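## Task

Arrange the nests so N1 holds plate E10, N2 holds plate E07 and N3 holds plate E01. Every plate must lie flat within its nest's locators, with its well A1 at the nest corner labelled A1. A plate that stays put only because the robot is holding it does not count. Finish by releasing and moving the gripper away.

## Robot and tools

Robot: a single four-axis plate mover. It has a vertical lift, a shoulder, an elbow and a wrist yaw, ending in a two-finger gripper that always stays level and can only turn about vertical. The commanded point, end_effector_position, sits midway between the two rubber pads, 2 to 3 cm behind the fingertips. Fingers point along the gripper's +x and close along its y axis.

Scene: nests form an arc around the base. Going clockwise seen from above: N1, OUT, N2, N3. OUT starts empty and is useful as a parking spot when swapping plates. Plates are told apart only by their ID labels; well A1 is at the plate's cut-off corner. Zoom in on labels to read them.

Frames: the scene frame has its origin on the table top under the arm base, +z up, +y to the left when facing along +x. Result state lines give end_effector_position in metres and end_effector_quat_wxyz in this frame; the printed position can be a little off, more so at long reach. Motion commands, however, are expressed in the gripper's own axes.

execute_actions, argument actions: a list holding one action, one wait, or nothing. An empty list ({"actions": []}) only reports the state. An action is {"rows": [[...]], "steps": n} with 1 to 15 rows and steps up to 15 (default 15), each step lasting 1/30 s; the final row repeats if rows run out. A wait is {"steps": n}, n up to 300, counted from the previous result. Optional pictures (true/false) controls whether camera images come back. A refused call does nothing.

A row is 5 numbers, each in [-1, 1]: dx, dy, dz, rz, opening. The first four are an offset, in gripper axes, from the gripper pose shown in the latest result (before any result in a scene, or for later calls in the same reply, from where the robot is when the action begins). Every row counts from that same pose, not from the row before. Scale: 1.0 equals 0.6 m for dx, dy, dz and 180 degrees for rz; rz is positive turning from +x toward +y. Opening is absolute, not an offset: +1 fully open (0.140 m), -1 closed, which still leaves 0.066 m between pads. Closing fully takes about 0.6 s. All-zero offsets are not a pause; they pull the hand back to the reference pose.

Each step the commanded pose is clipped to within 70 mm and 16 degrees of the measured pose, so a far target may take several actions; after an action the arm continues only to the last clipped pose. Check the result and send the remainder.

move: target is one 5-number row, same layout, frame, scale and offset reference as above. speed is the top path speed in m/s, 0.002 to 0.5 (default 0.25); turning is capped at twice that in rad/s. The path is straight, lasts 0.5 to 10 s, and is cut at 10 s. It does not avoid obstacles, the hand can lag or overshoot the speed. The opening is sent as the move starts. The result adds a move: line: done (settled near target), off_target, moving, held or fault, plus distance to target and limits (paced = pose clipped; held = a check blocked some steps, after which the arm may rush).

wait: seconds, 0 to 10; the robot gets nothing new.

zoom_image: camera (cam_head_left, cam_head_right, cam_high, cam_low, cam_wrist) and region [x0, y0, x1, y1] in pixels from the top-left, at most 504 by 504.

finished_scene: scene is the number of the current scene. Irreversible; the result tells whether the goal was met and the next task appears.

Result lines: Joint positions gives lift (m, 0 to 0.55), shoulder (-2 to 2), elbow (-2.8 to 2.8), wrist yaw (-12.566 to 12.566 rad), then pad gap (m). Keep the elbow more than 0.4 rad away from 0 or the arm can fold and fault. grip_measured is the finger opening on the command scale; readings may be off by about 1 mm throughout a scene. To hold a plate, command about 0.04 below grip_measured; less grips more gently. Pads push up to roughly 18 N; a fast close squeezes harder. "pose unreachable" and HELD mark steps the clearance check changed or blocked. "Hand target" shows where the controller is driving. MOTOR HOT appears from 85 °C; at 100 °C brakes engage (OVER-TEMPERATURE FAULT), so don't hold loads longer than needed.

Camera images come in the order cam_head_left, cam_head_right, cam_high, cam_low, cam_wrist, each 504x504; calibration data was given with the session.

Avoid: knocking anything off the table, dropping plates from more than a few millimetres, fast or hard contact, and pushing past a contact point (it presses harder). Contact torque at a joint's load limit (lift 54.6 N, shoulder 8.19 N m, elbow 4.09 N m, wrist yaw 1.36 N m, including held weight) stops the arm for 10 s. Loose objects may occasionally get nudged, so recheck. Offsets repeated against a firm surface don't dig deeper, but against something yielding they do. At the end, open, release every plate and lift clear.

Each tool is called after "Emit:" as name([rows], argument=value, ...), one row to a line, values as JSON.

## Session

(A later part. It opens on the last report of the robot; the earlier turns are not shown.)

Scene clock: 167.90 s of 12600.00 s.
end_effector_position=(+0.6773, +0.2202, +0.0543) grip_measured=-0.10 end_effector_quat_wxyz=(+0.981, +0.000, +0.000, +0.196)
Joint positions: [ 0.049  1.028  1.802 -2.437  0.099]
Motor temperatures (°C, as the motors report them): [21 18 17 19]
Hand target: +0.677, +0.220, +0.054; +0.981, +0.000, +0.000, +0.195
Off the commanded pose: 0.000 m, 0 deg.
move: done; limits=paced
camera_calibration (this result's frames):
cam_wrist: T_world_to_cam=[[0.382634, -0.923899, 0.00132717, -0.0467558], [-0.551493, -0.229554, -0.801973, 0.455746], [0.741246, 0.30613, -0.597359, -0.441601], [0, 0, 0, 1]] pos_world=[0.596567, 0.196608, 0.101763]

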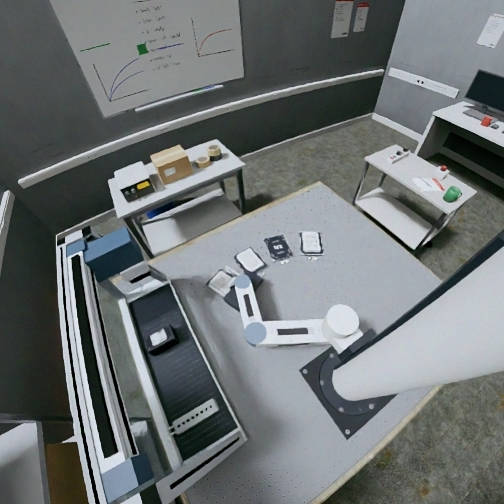

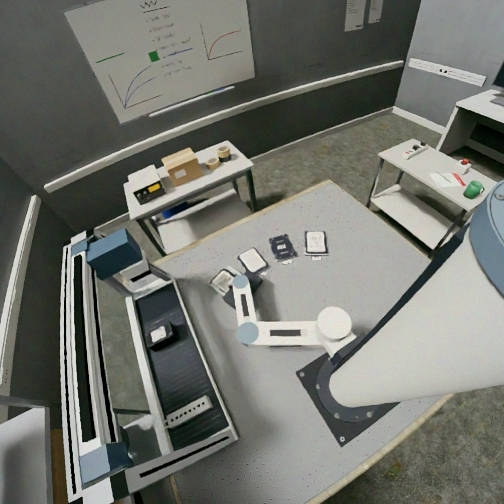

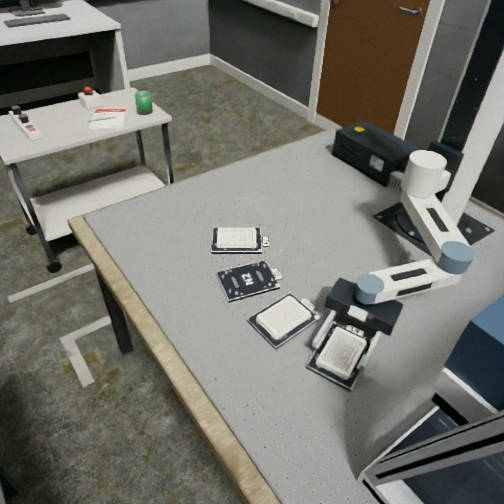

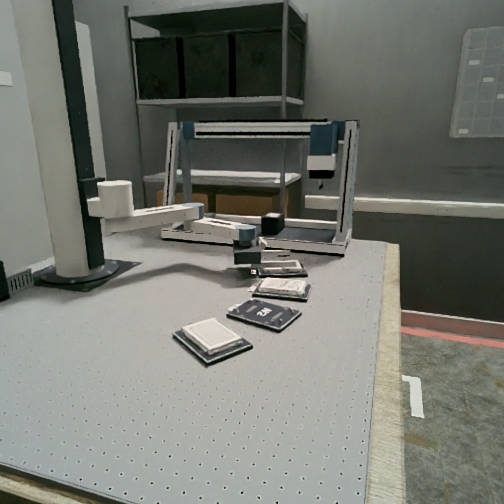

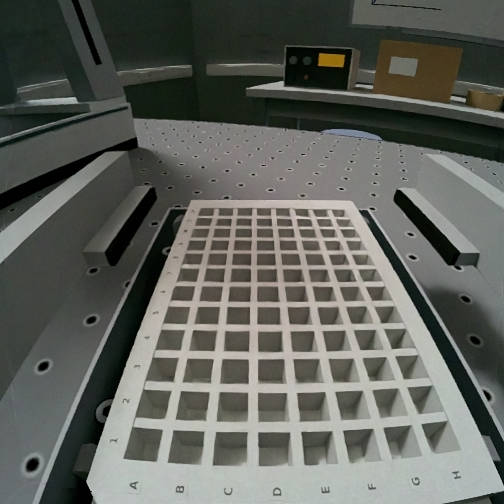

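Emit:
move(target=[-0.016,0.0006,0,0.002,-0.1])

Scene clock: 172.70 s of 12600.00 s.
end_effector_position=(+0.6683, +0.2167, +0.0543) grip_measured=-0.10 end_effector_quat_wxyz=(+0.980, +0.000, +0.000, +0.199)
Joint positions: [ 0.049  1.053  1.744 -2.397  0.099]
Motor temperatures (°C, as the motors report them): [21 18 17 19]
Hand target: +0.668, +0.217, +0.054; +0.980, +0.000, +0.000, +0.199
Off the commanded pose: 0.000 m, 0 deg.
After step 90, 1.10 s passed at rest.
move: done
camera_calibration (this result's frames):
cam_wrist: T_world_to_cam=[[0.388111, -0.921612, 0.00132717, -0.0506421], [-0.550121, -0.232823, -0.801973, 0.44981], [0.739416, 0.310524, -0.597359, -0.43364], [0, 0, 0, 1]] pos_world=[0.587745, 0.19271, 0.101763]

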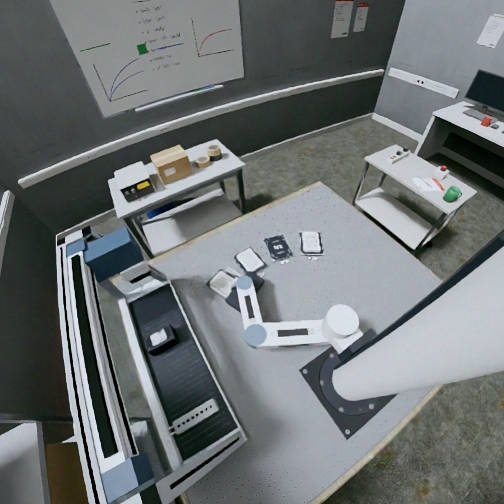

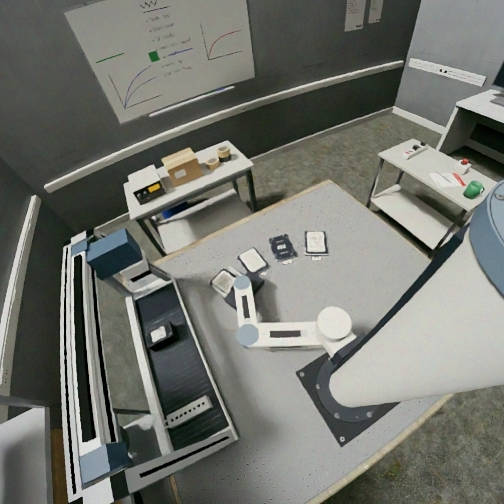

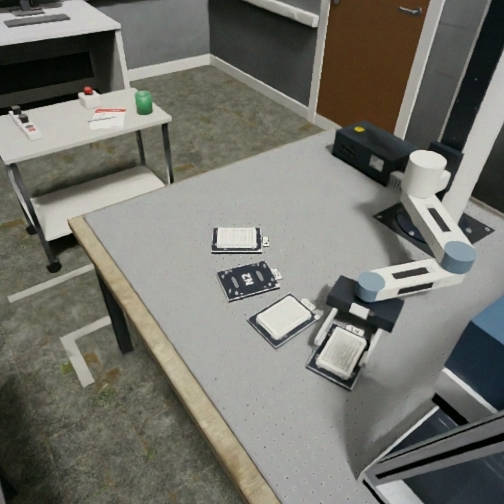

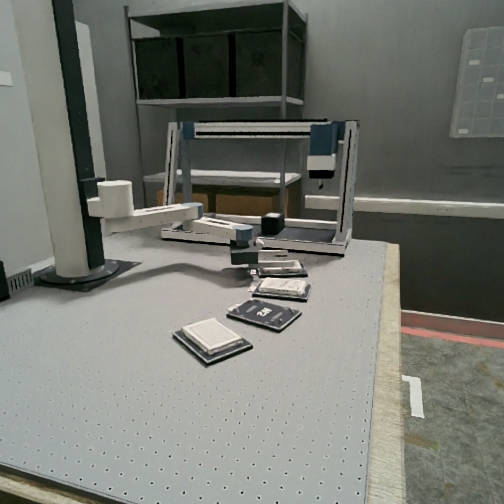

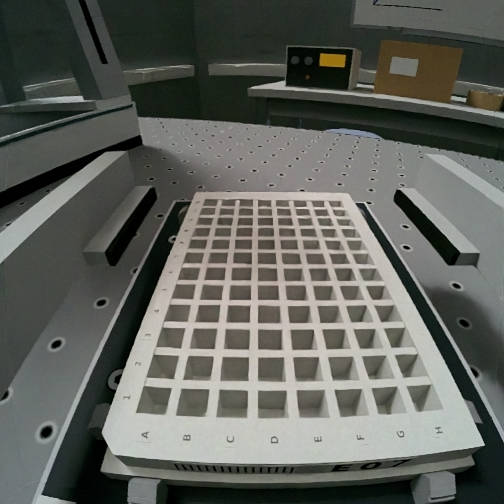

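Emit:
move(target=[0,0,-0.041,0,-0.1], speed=0.1)

Emit:
move(target=[0,0,0,0,-0.51])

Emit:
move(target=[0,0,0.04,0,-0.51], speed=0.08)

Emit:
move(target=[-0.1602,-0.573,0,-0.2055,-0.51], speed=0.3)

Scene clock: 180.03 s of 12600.00 s.
end_effector_position=(+0.6683, +0.2167, +0.0296) grip_measured=-0.10 end_effector_quat_wxyz=(+0.980, +0.000, +0.000, +0.199)
Joint positions: [ 0.025  1.053  1.744 -2.397  0.099]
Motor temperatures (°C, as the motors report them): [21 18 17 19]
Hand target: +0.668, +0.217, +0.030; +0.980, +0.000, +0.000, +0.199
Off the commanded pose: 0.000 m, 0 deg.
After step 90, 3.63 s passed at rest.
move: done
camera_calibration (this result's frames):
cam_wrist: T_world_to_cam=[[0.388096, -0.921618, 0.00132717, -0.0506036], [-0.550125, -0.232814, -0.801973, 0.430047], [0.739421, 0.310513, -0.597359, -0.448358], [0, 0, 0, 1]] pos_world=[0.587745, 0.192705, 0.0771225]

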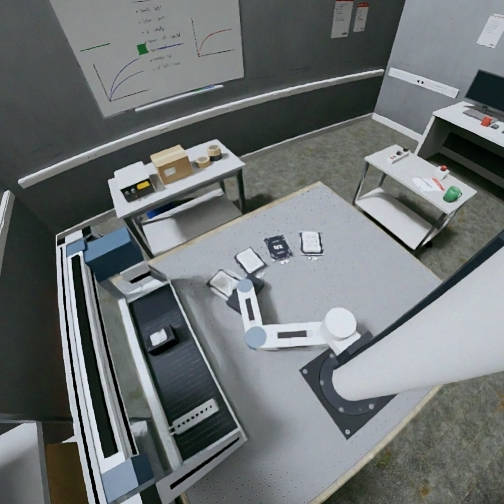

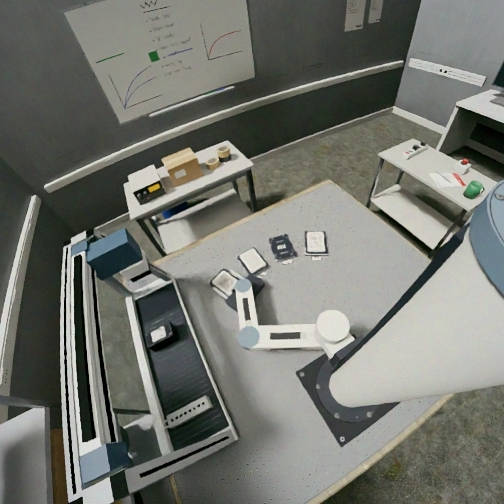

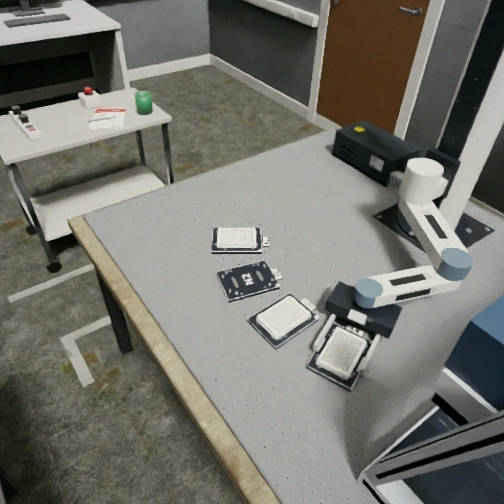

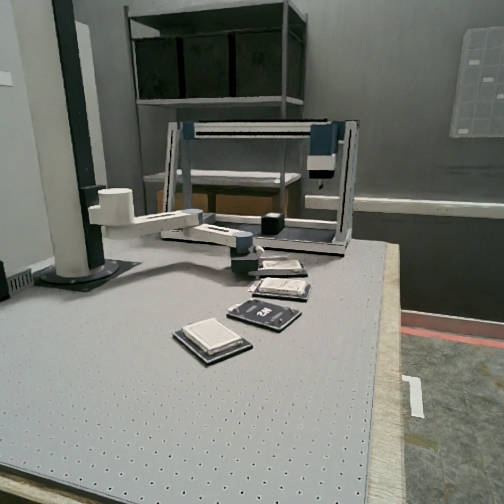

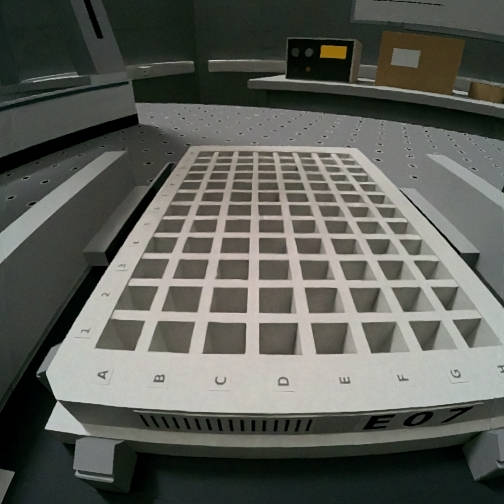

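Scene clock: 180.53 s of 12600.00 s.
end_effector_position=(+0.6683, +0.2167, +0.0296) grip_measured=-0.46 end_effector_quat_wxyz=(+0.980, +0.000, +0.000, +0.199)
Joint positions: [ 0.025  1.053  1.744 -2.397  0.086]
Motor temperatures (°C, as the motors report them): [21 18 17 19]
Hand target: +0.668, +0.217, +0.030; +0.980, +0.000, +0.000, +0.199
Off the commanded pose: 0.000 m, 0 deg.
move: done
camera_calibration (this result's frames):
cam_wrist: T_world_to_cam=[[0.388089, -0.921621, 0.00132717, -0.0505994], [-0.550127, -0.23281, -0.801973, 0.430048], [0.739424, 0.310507, -0.597359, -0.448359], [0, 0, 0, 1]] pos_world=[0.587745, 0.192704, 0.0771226]

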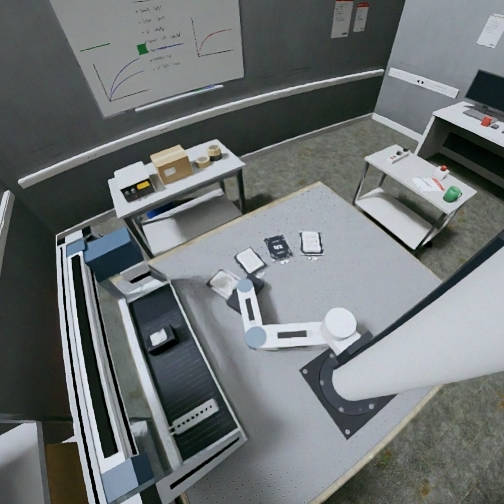

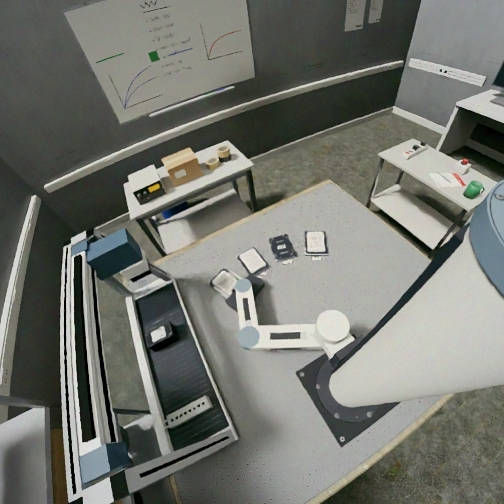

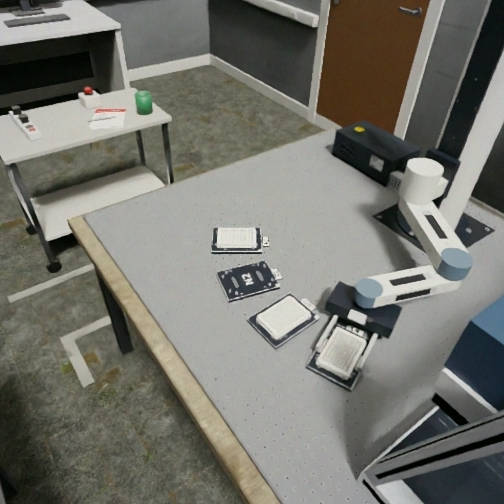

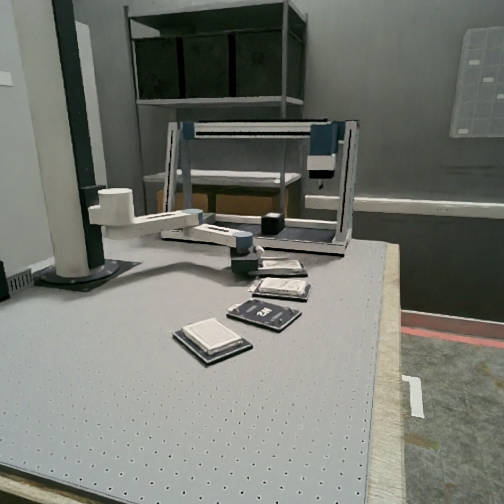

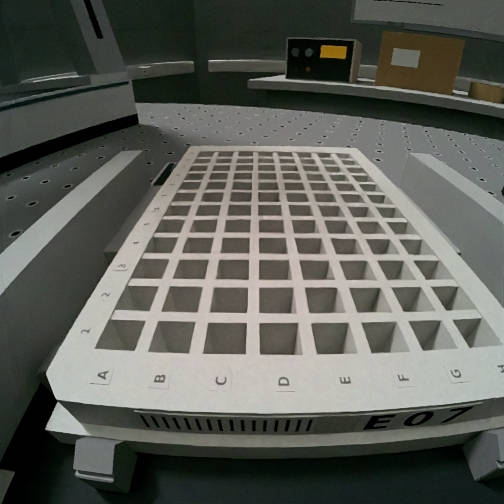

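Scene clock: 181.23 s of 12600.00 s.
end_effector_position=(+0.6683, +0.2167, +0.0537) grip_measured=-0.46 end_effector_quat_wxyz=(+0.980, +0.000, +0.000, +0.199)
Joint positions: [ 0.049  1.053  1.744 -2.397  0.086]
Motor temperatures (°C, as the motors report them): [21 18 17 19]
Hand target: +0.668, +0.217, +0.054; +0.980, +0.000, +0.000, +0.199
Off the commanded pose: 0.000 m, 0 deg.
move: done
camera_calibration (this result's frames):
cam_wrist: T_world_to_cam=[[0.388103, -0.921615, 0.00132717, -0.0506373], [-0.550123, -0.232819, -0.801973, 0.449318], [0.739419, 0.310518, -0.597359, -0.434006], [0, 0, 0, 1]] pos_world=[0.587745, 0.192708, 0.101151]

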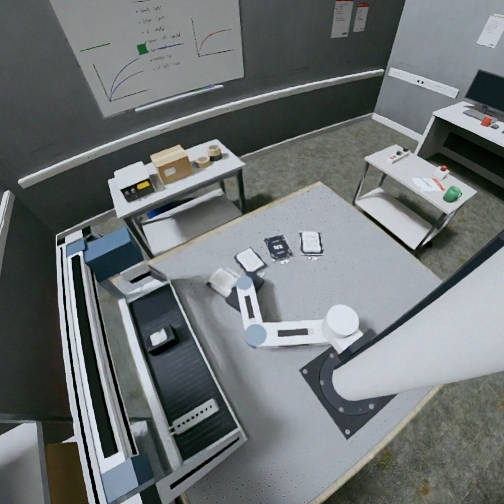

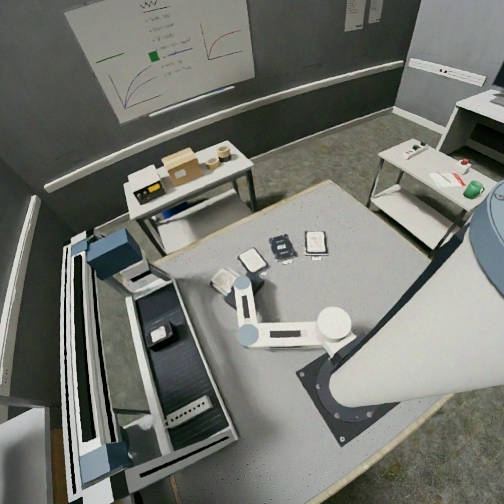

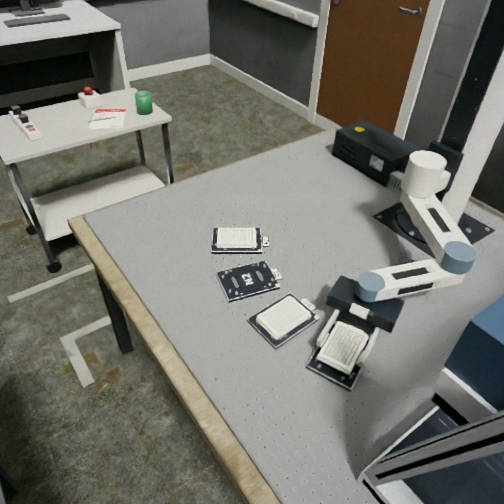

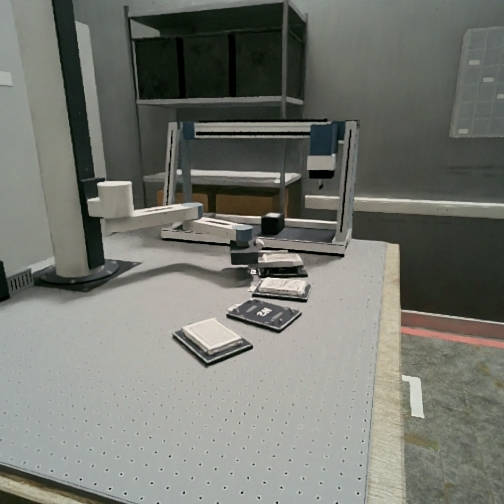

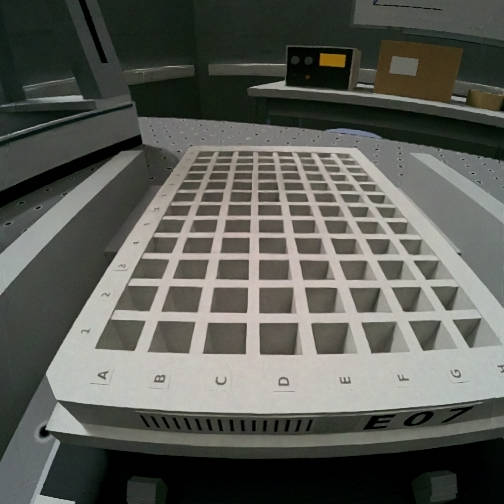

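Scene clock: 182.87 s of 12600.00 s.
end_effector_position=(+0.7135, -0.1375, +0.0537) grip_measured=-0.46 end_effector_quat_wxyz=(+0.992, +0.000, +0.000, -0.123)
Joint positions: [ 0.049  0.337  1.849 -2.431  0.086]
Motor temperatures (°C, as the motors report them): [21 18 17 19]
Hand target: +0.714, -0.137, +0.054; +0.992, +0.000, +0.000, -0.123
Off the commanded pose: 0.000 m, 0 deg.
move: done
camera_calibration (this result's frames):
cam_wrist: T_world_to_cam=[[-0.244565, -0.969632, 0.00132717, 0.0502124], [-0.57948, 0.145061, -0.801973, 0.46458], [0.777426, -0.196904, -0.597359, -0.454277], [0, 0, 0, 1]] pos_world=[0.634662, -0.108154, 0.101147]

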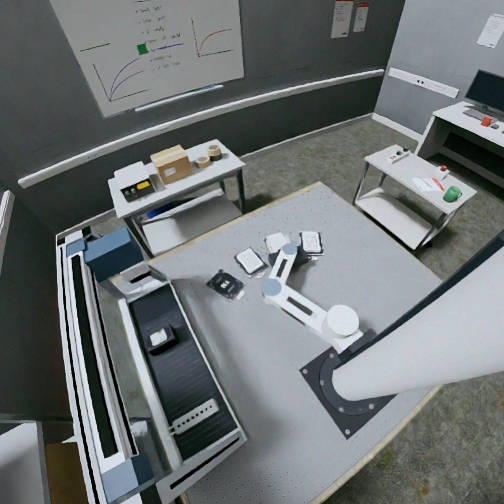

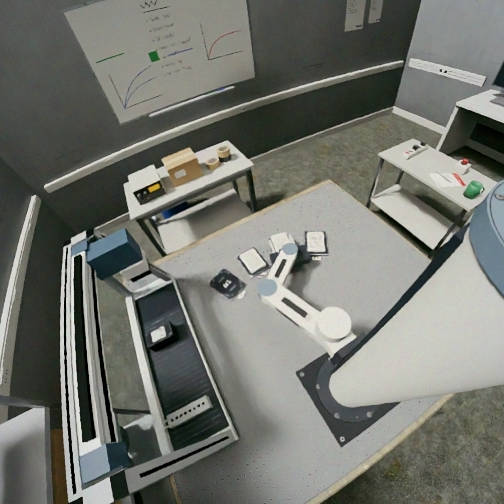

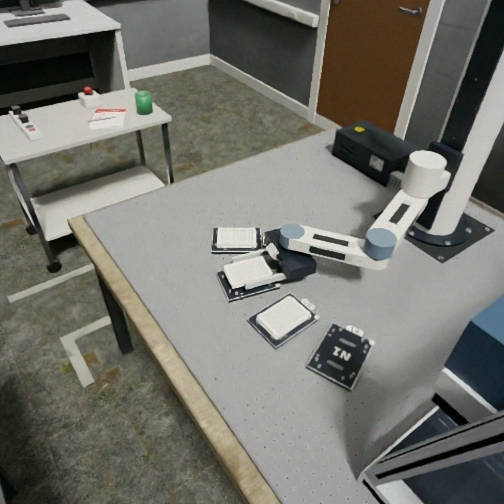

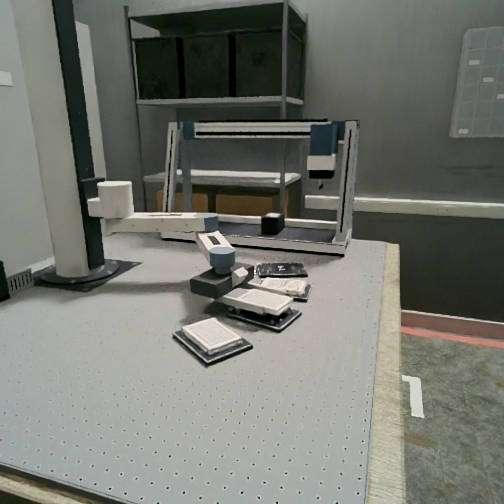

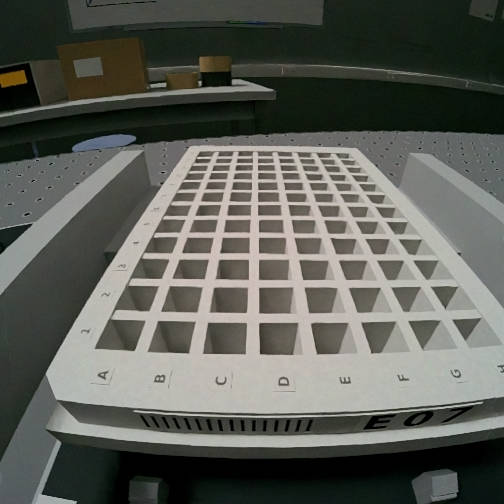

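Emit:
move(target=[0,0,-0.039,0,-0.51], speed=0.03)

Emit:
execute_actions([
  {"rows":[[0,0,0,0,-0.1]],"steps":8},
], pictures=false)

Emit:
move(target=[0,0,0.04,0,-0.1])

Emit:
move(target=[-0.0643,0.2903,0,0.0976,-0.1], speed=0.4)

Emit:
move(target=[0,0,-0.041,0,-0.1], speed=0.1)

Scene clock: 190.80 s of 12600.00 s.
end_effector_position=(+0.7135, -0.1375, +0.0302) grip_measured=-0.46 end_effector_quat_wxyz=(+0.992, +0.000, +0.000, -0.123)
Joint positions: [ 0.025  0.337  1.848 -2.432  0.086]
Motor temperatures (°C, as the motors report them): [21 18 17 19]
Hand target: +0.713, -0.137, +0.030; +0.992, +0.000, +0.000, -0.123
Off the commanded pose: 0.000 m, 0 deg.
After step 90, 3.93 s passed at rest.
move: done
camera_calibration (this result's frames):
cam_wrist: T_world_to_cam=[[-0.244986, -0.969526, 0.00132717, 0.0504587], [-0.579417, 0.145313, -0.801973, 0.445746], [0.77734, -0.197241, -0.597359, -0.468256], [0, 0, 0, 1]] pos_world=[0.634629, -0.108211, 0.0776918]

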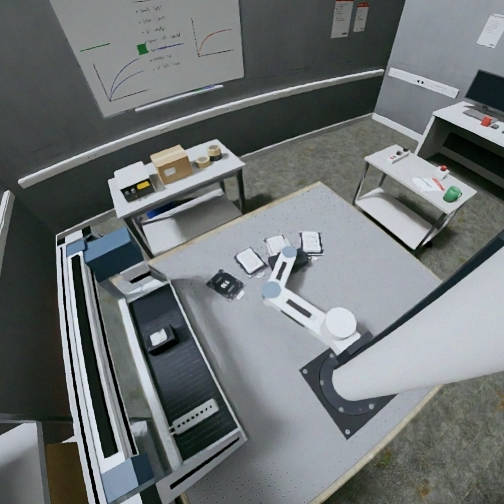

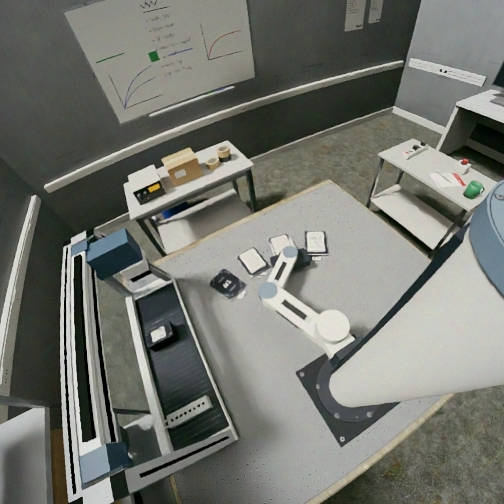

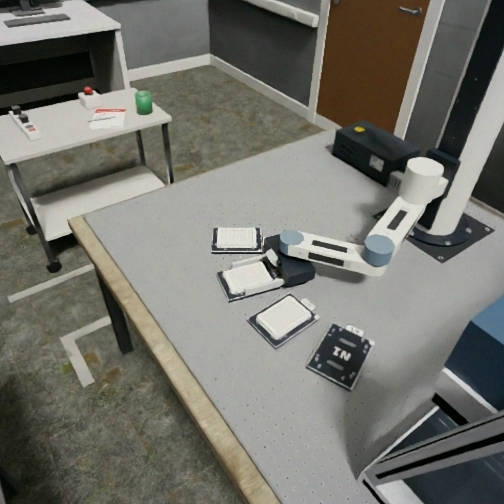

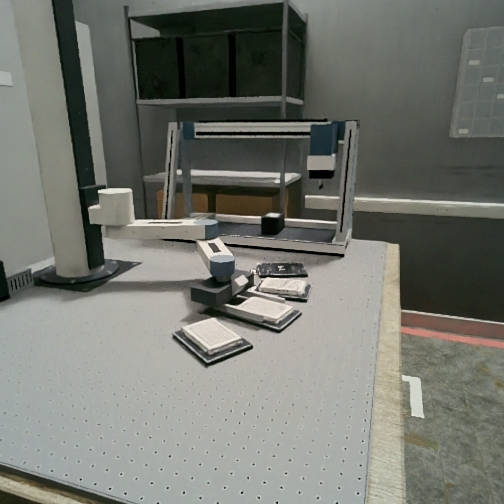

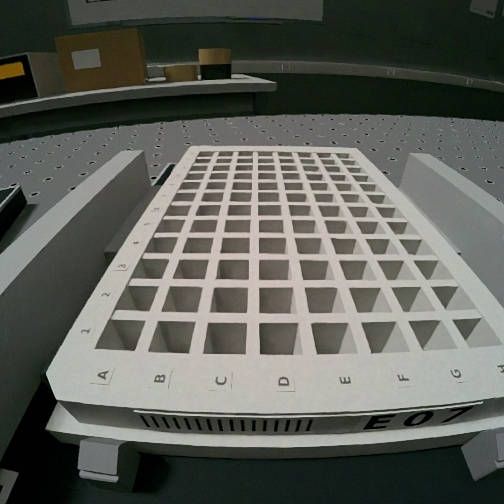

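Scene clock: 191.07 s of 12600.00 s.
end_effector_position=(+0.7135, -0.1375, +0.0302) grip_measured=-0.10 end_effector_quat_wxyz=(+0.992, +0.000, +0.000, -0.123)
Joint positions: [ 0.025  0.337  1.848 -2.432  0.099]
Motor temperatures (°C, as the motors report them): [21 18 17 19]
Hand target: +0.713, -0.138, +0.030; +0.992, +0.000, +0.000, -0.123
Off the commanded pose: 0.000 m, 0 deg.
Steps of this call (steps 1 to 8: all 8 steps of this action). Readings (end_effector_position):
1: (+0.7135, -0.1375, +0.0302)
2: (+0.7135, -0.1375, +0.0302)
4: (+0.7135, -0.1375, +0.0302)
8: the state above

Scene clock: 192.00 s of 12600.00 s.
end_effector_position=(+0.7135, -0.1375, +0.0542) grip_measured=-0.10 end_effector_quat_wxyz=(+0.992, +0.000, +0.000, -0.123)
Joint positions: [ 0.049  0.337  1.849 -2.432  0.099]
Motor temperatures (°C, as the motors report them): [21 18 17 19]
Hand target: +0.713, -0.138, +0.054; +0.992, +0.000, +0.000, -0.123
Off the commanded pose: 0.000 m, 0 deg.
move: done
camera_calibration (this result's frames):
cam_wrist: T_world_to_cam=[[-0.244964, -0.969531, 0.00132717, 0.0504176], [-0.57942, 0.1453, -0.801973, 0.465028], [0.777345, -0.197223, -0.597359, -0.453899], [0, 0, 0, 1]] pos_world=[0.634633, -0.108206, 0.101732]

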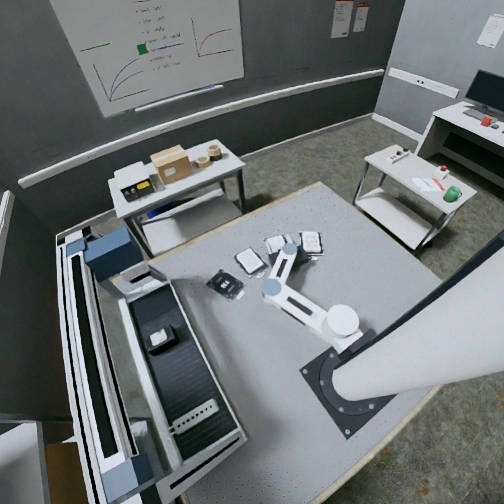

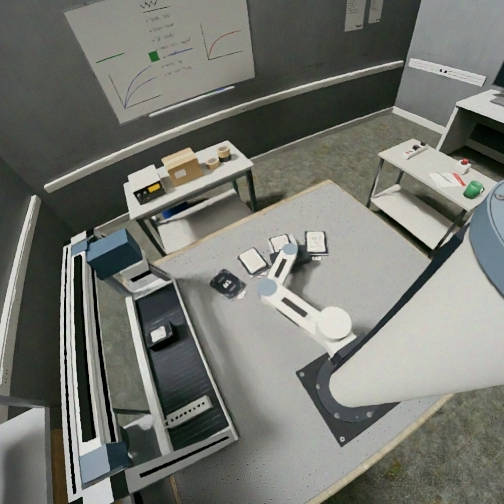

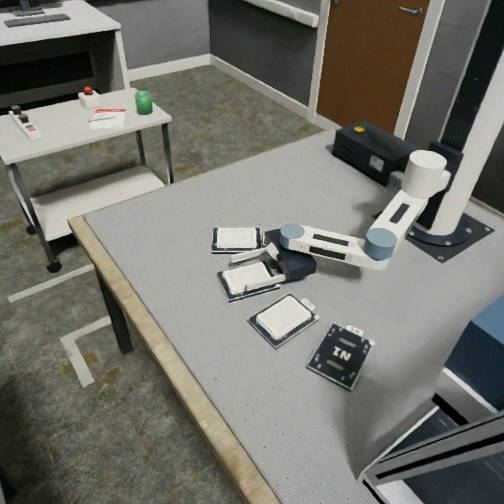

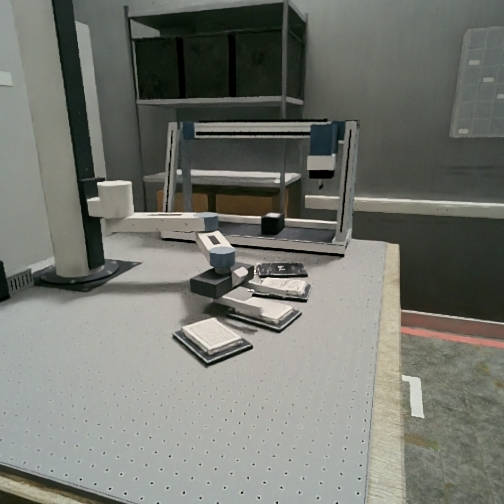

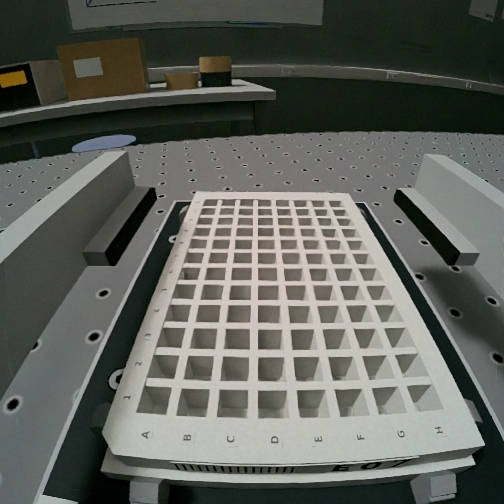

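Scene clock: 192.90 s of 12600.00 s.
end_effector_position=(+0.7185, +0.0410, +0.0542) grip_measured=-0.10 end_effector_quat_wxyz=(+1.000, +0.000, +0.000, +0.031)
Joint positions: [ 0.049  0.698  1.782 -2.418  0.099]
Motor temperatures (°C, as the motors report them): [21 18 17 19]
Hand target: +0.719, +0.041, +0.054; +1.000, +0.000, +0.000, +0.030
Off the commanded pose: 0.000 m, 0 deg.
move: done
camera_calibration (this result's frames):
cam_wrist: T_world_to_cam=[[0.0597434, -0.998213, 0.00132717, 0.00698105], [-0.596229, -0.0367508, -0.801973, 0.461576], [0.800588, 0.0471213, -0.597359, -0.449362], [0, 0, 0, 1]] pos_world=[0.634543, 0.0451064, 0.101732]

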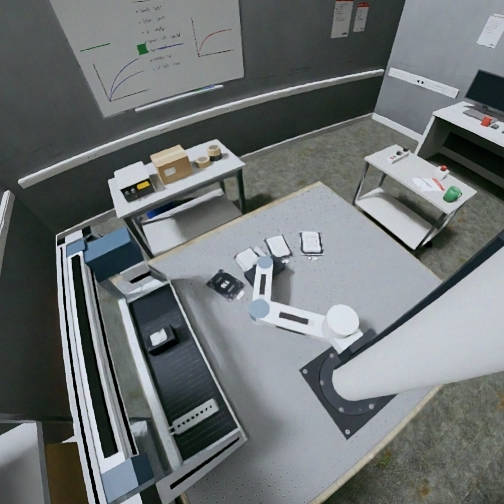

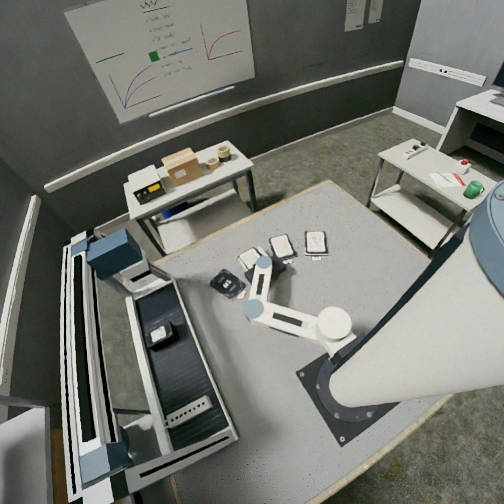

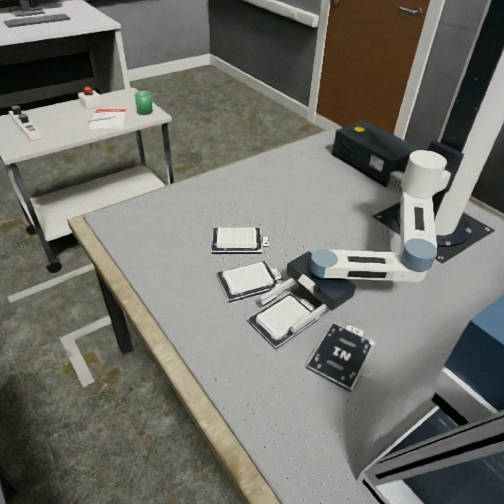

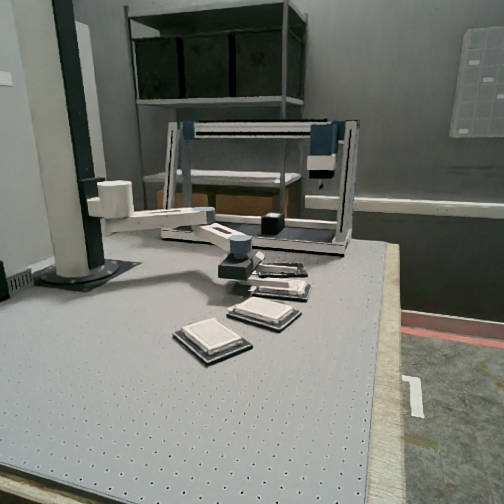

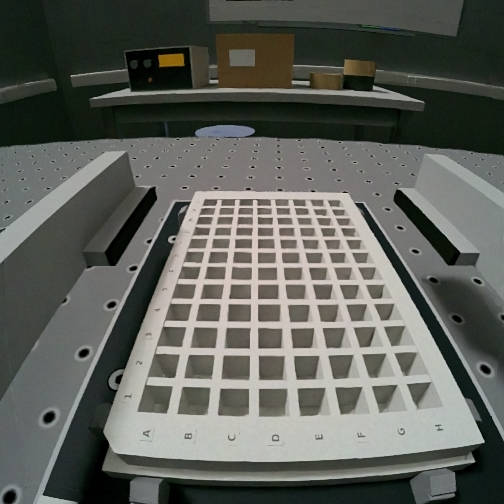

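Scene clock: 193.60 s of 12600.00 s.
end_effector_position=(+0.7185, +0.0410, +0.0296) grip_measured=-0.10 end_effector_quat_wxyz=(+1.000, +0.000, +0.000, +0.031)
Joint positions: [ 0.025  0.698  1.782 -2.418  0.099]
Motor temperatures (°C, as the motors report them): [21 18 17 19]
Hand target: +0.719, +0.041, +0.030; +1.000, +0.000, +0.000, +0.031
Off the commanded pose: 0.000 m, 0 deg.
move: done
camera_calibration (this result's frames):
cam_wrist: T_world_to_cam=[[0.0597476, -0.998213, 0.00132717, 0.0070175], [-0.596229, -0.0367533, -0.801973, 0.441814], [0.800588, 0.0471246, -0.597359, -0.464079], [0, 0, 0, 1]] pos_world=[0.634539, 0.0451126, 0.077091]

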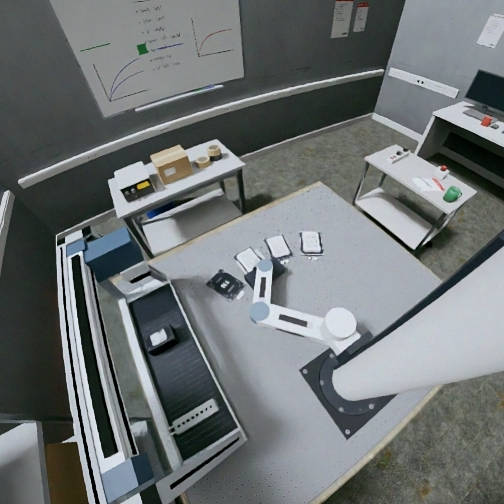

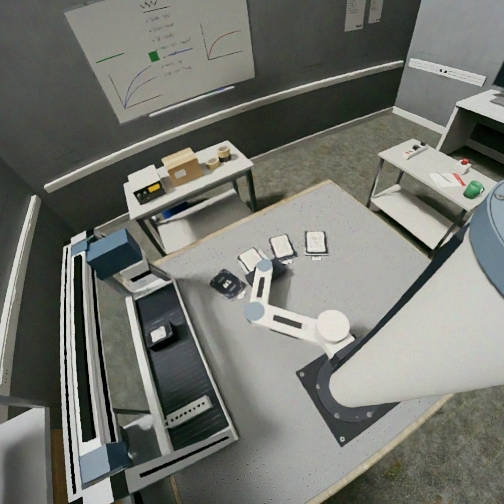

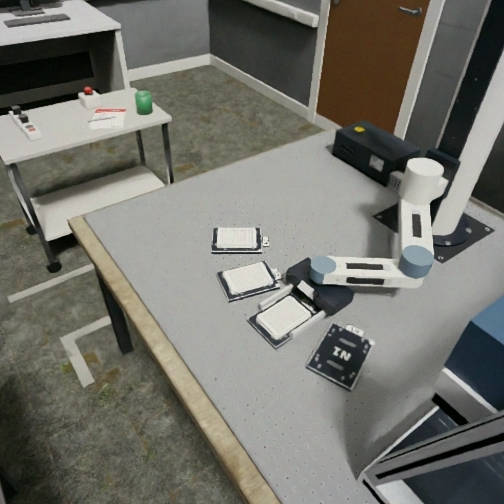

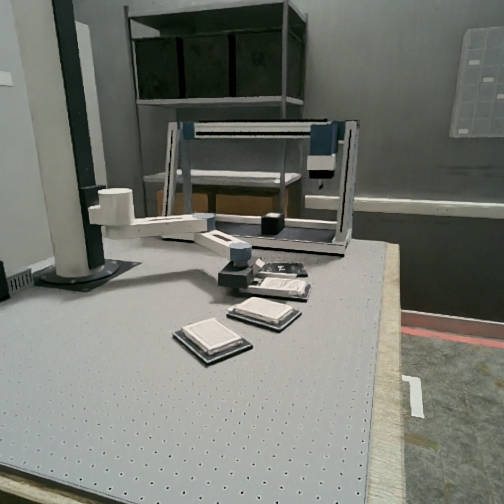

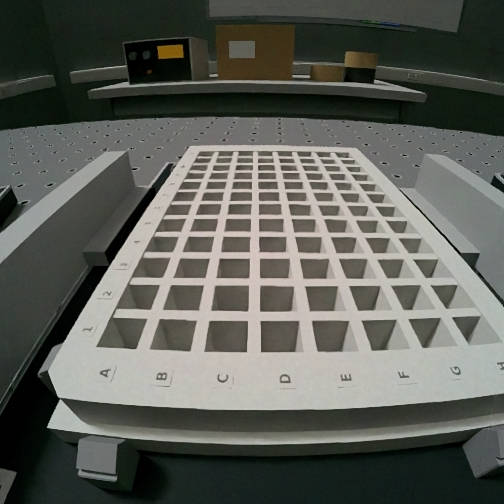

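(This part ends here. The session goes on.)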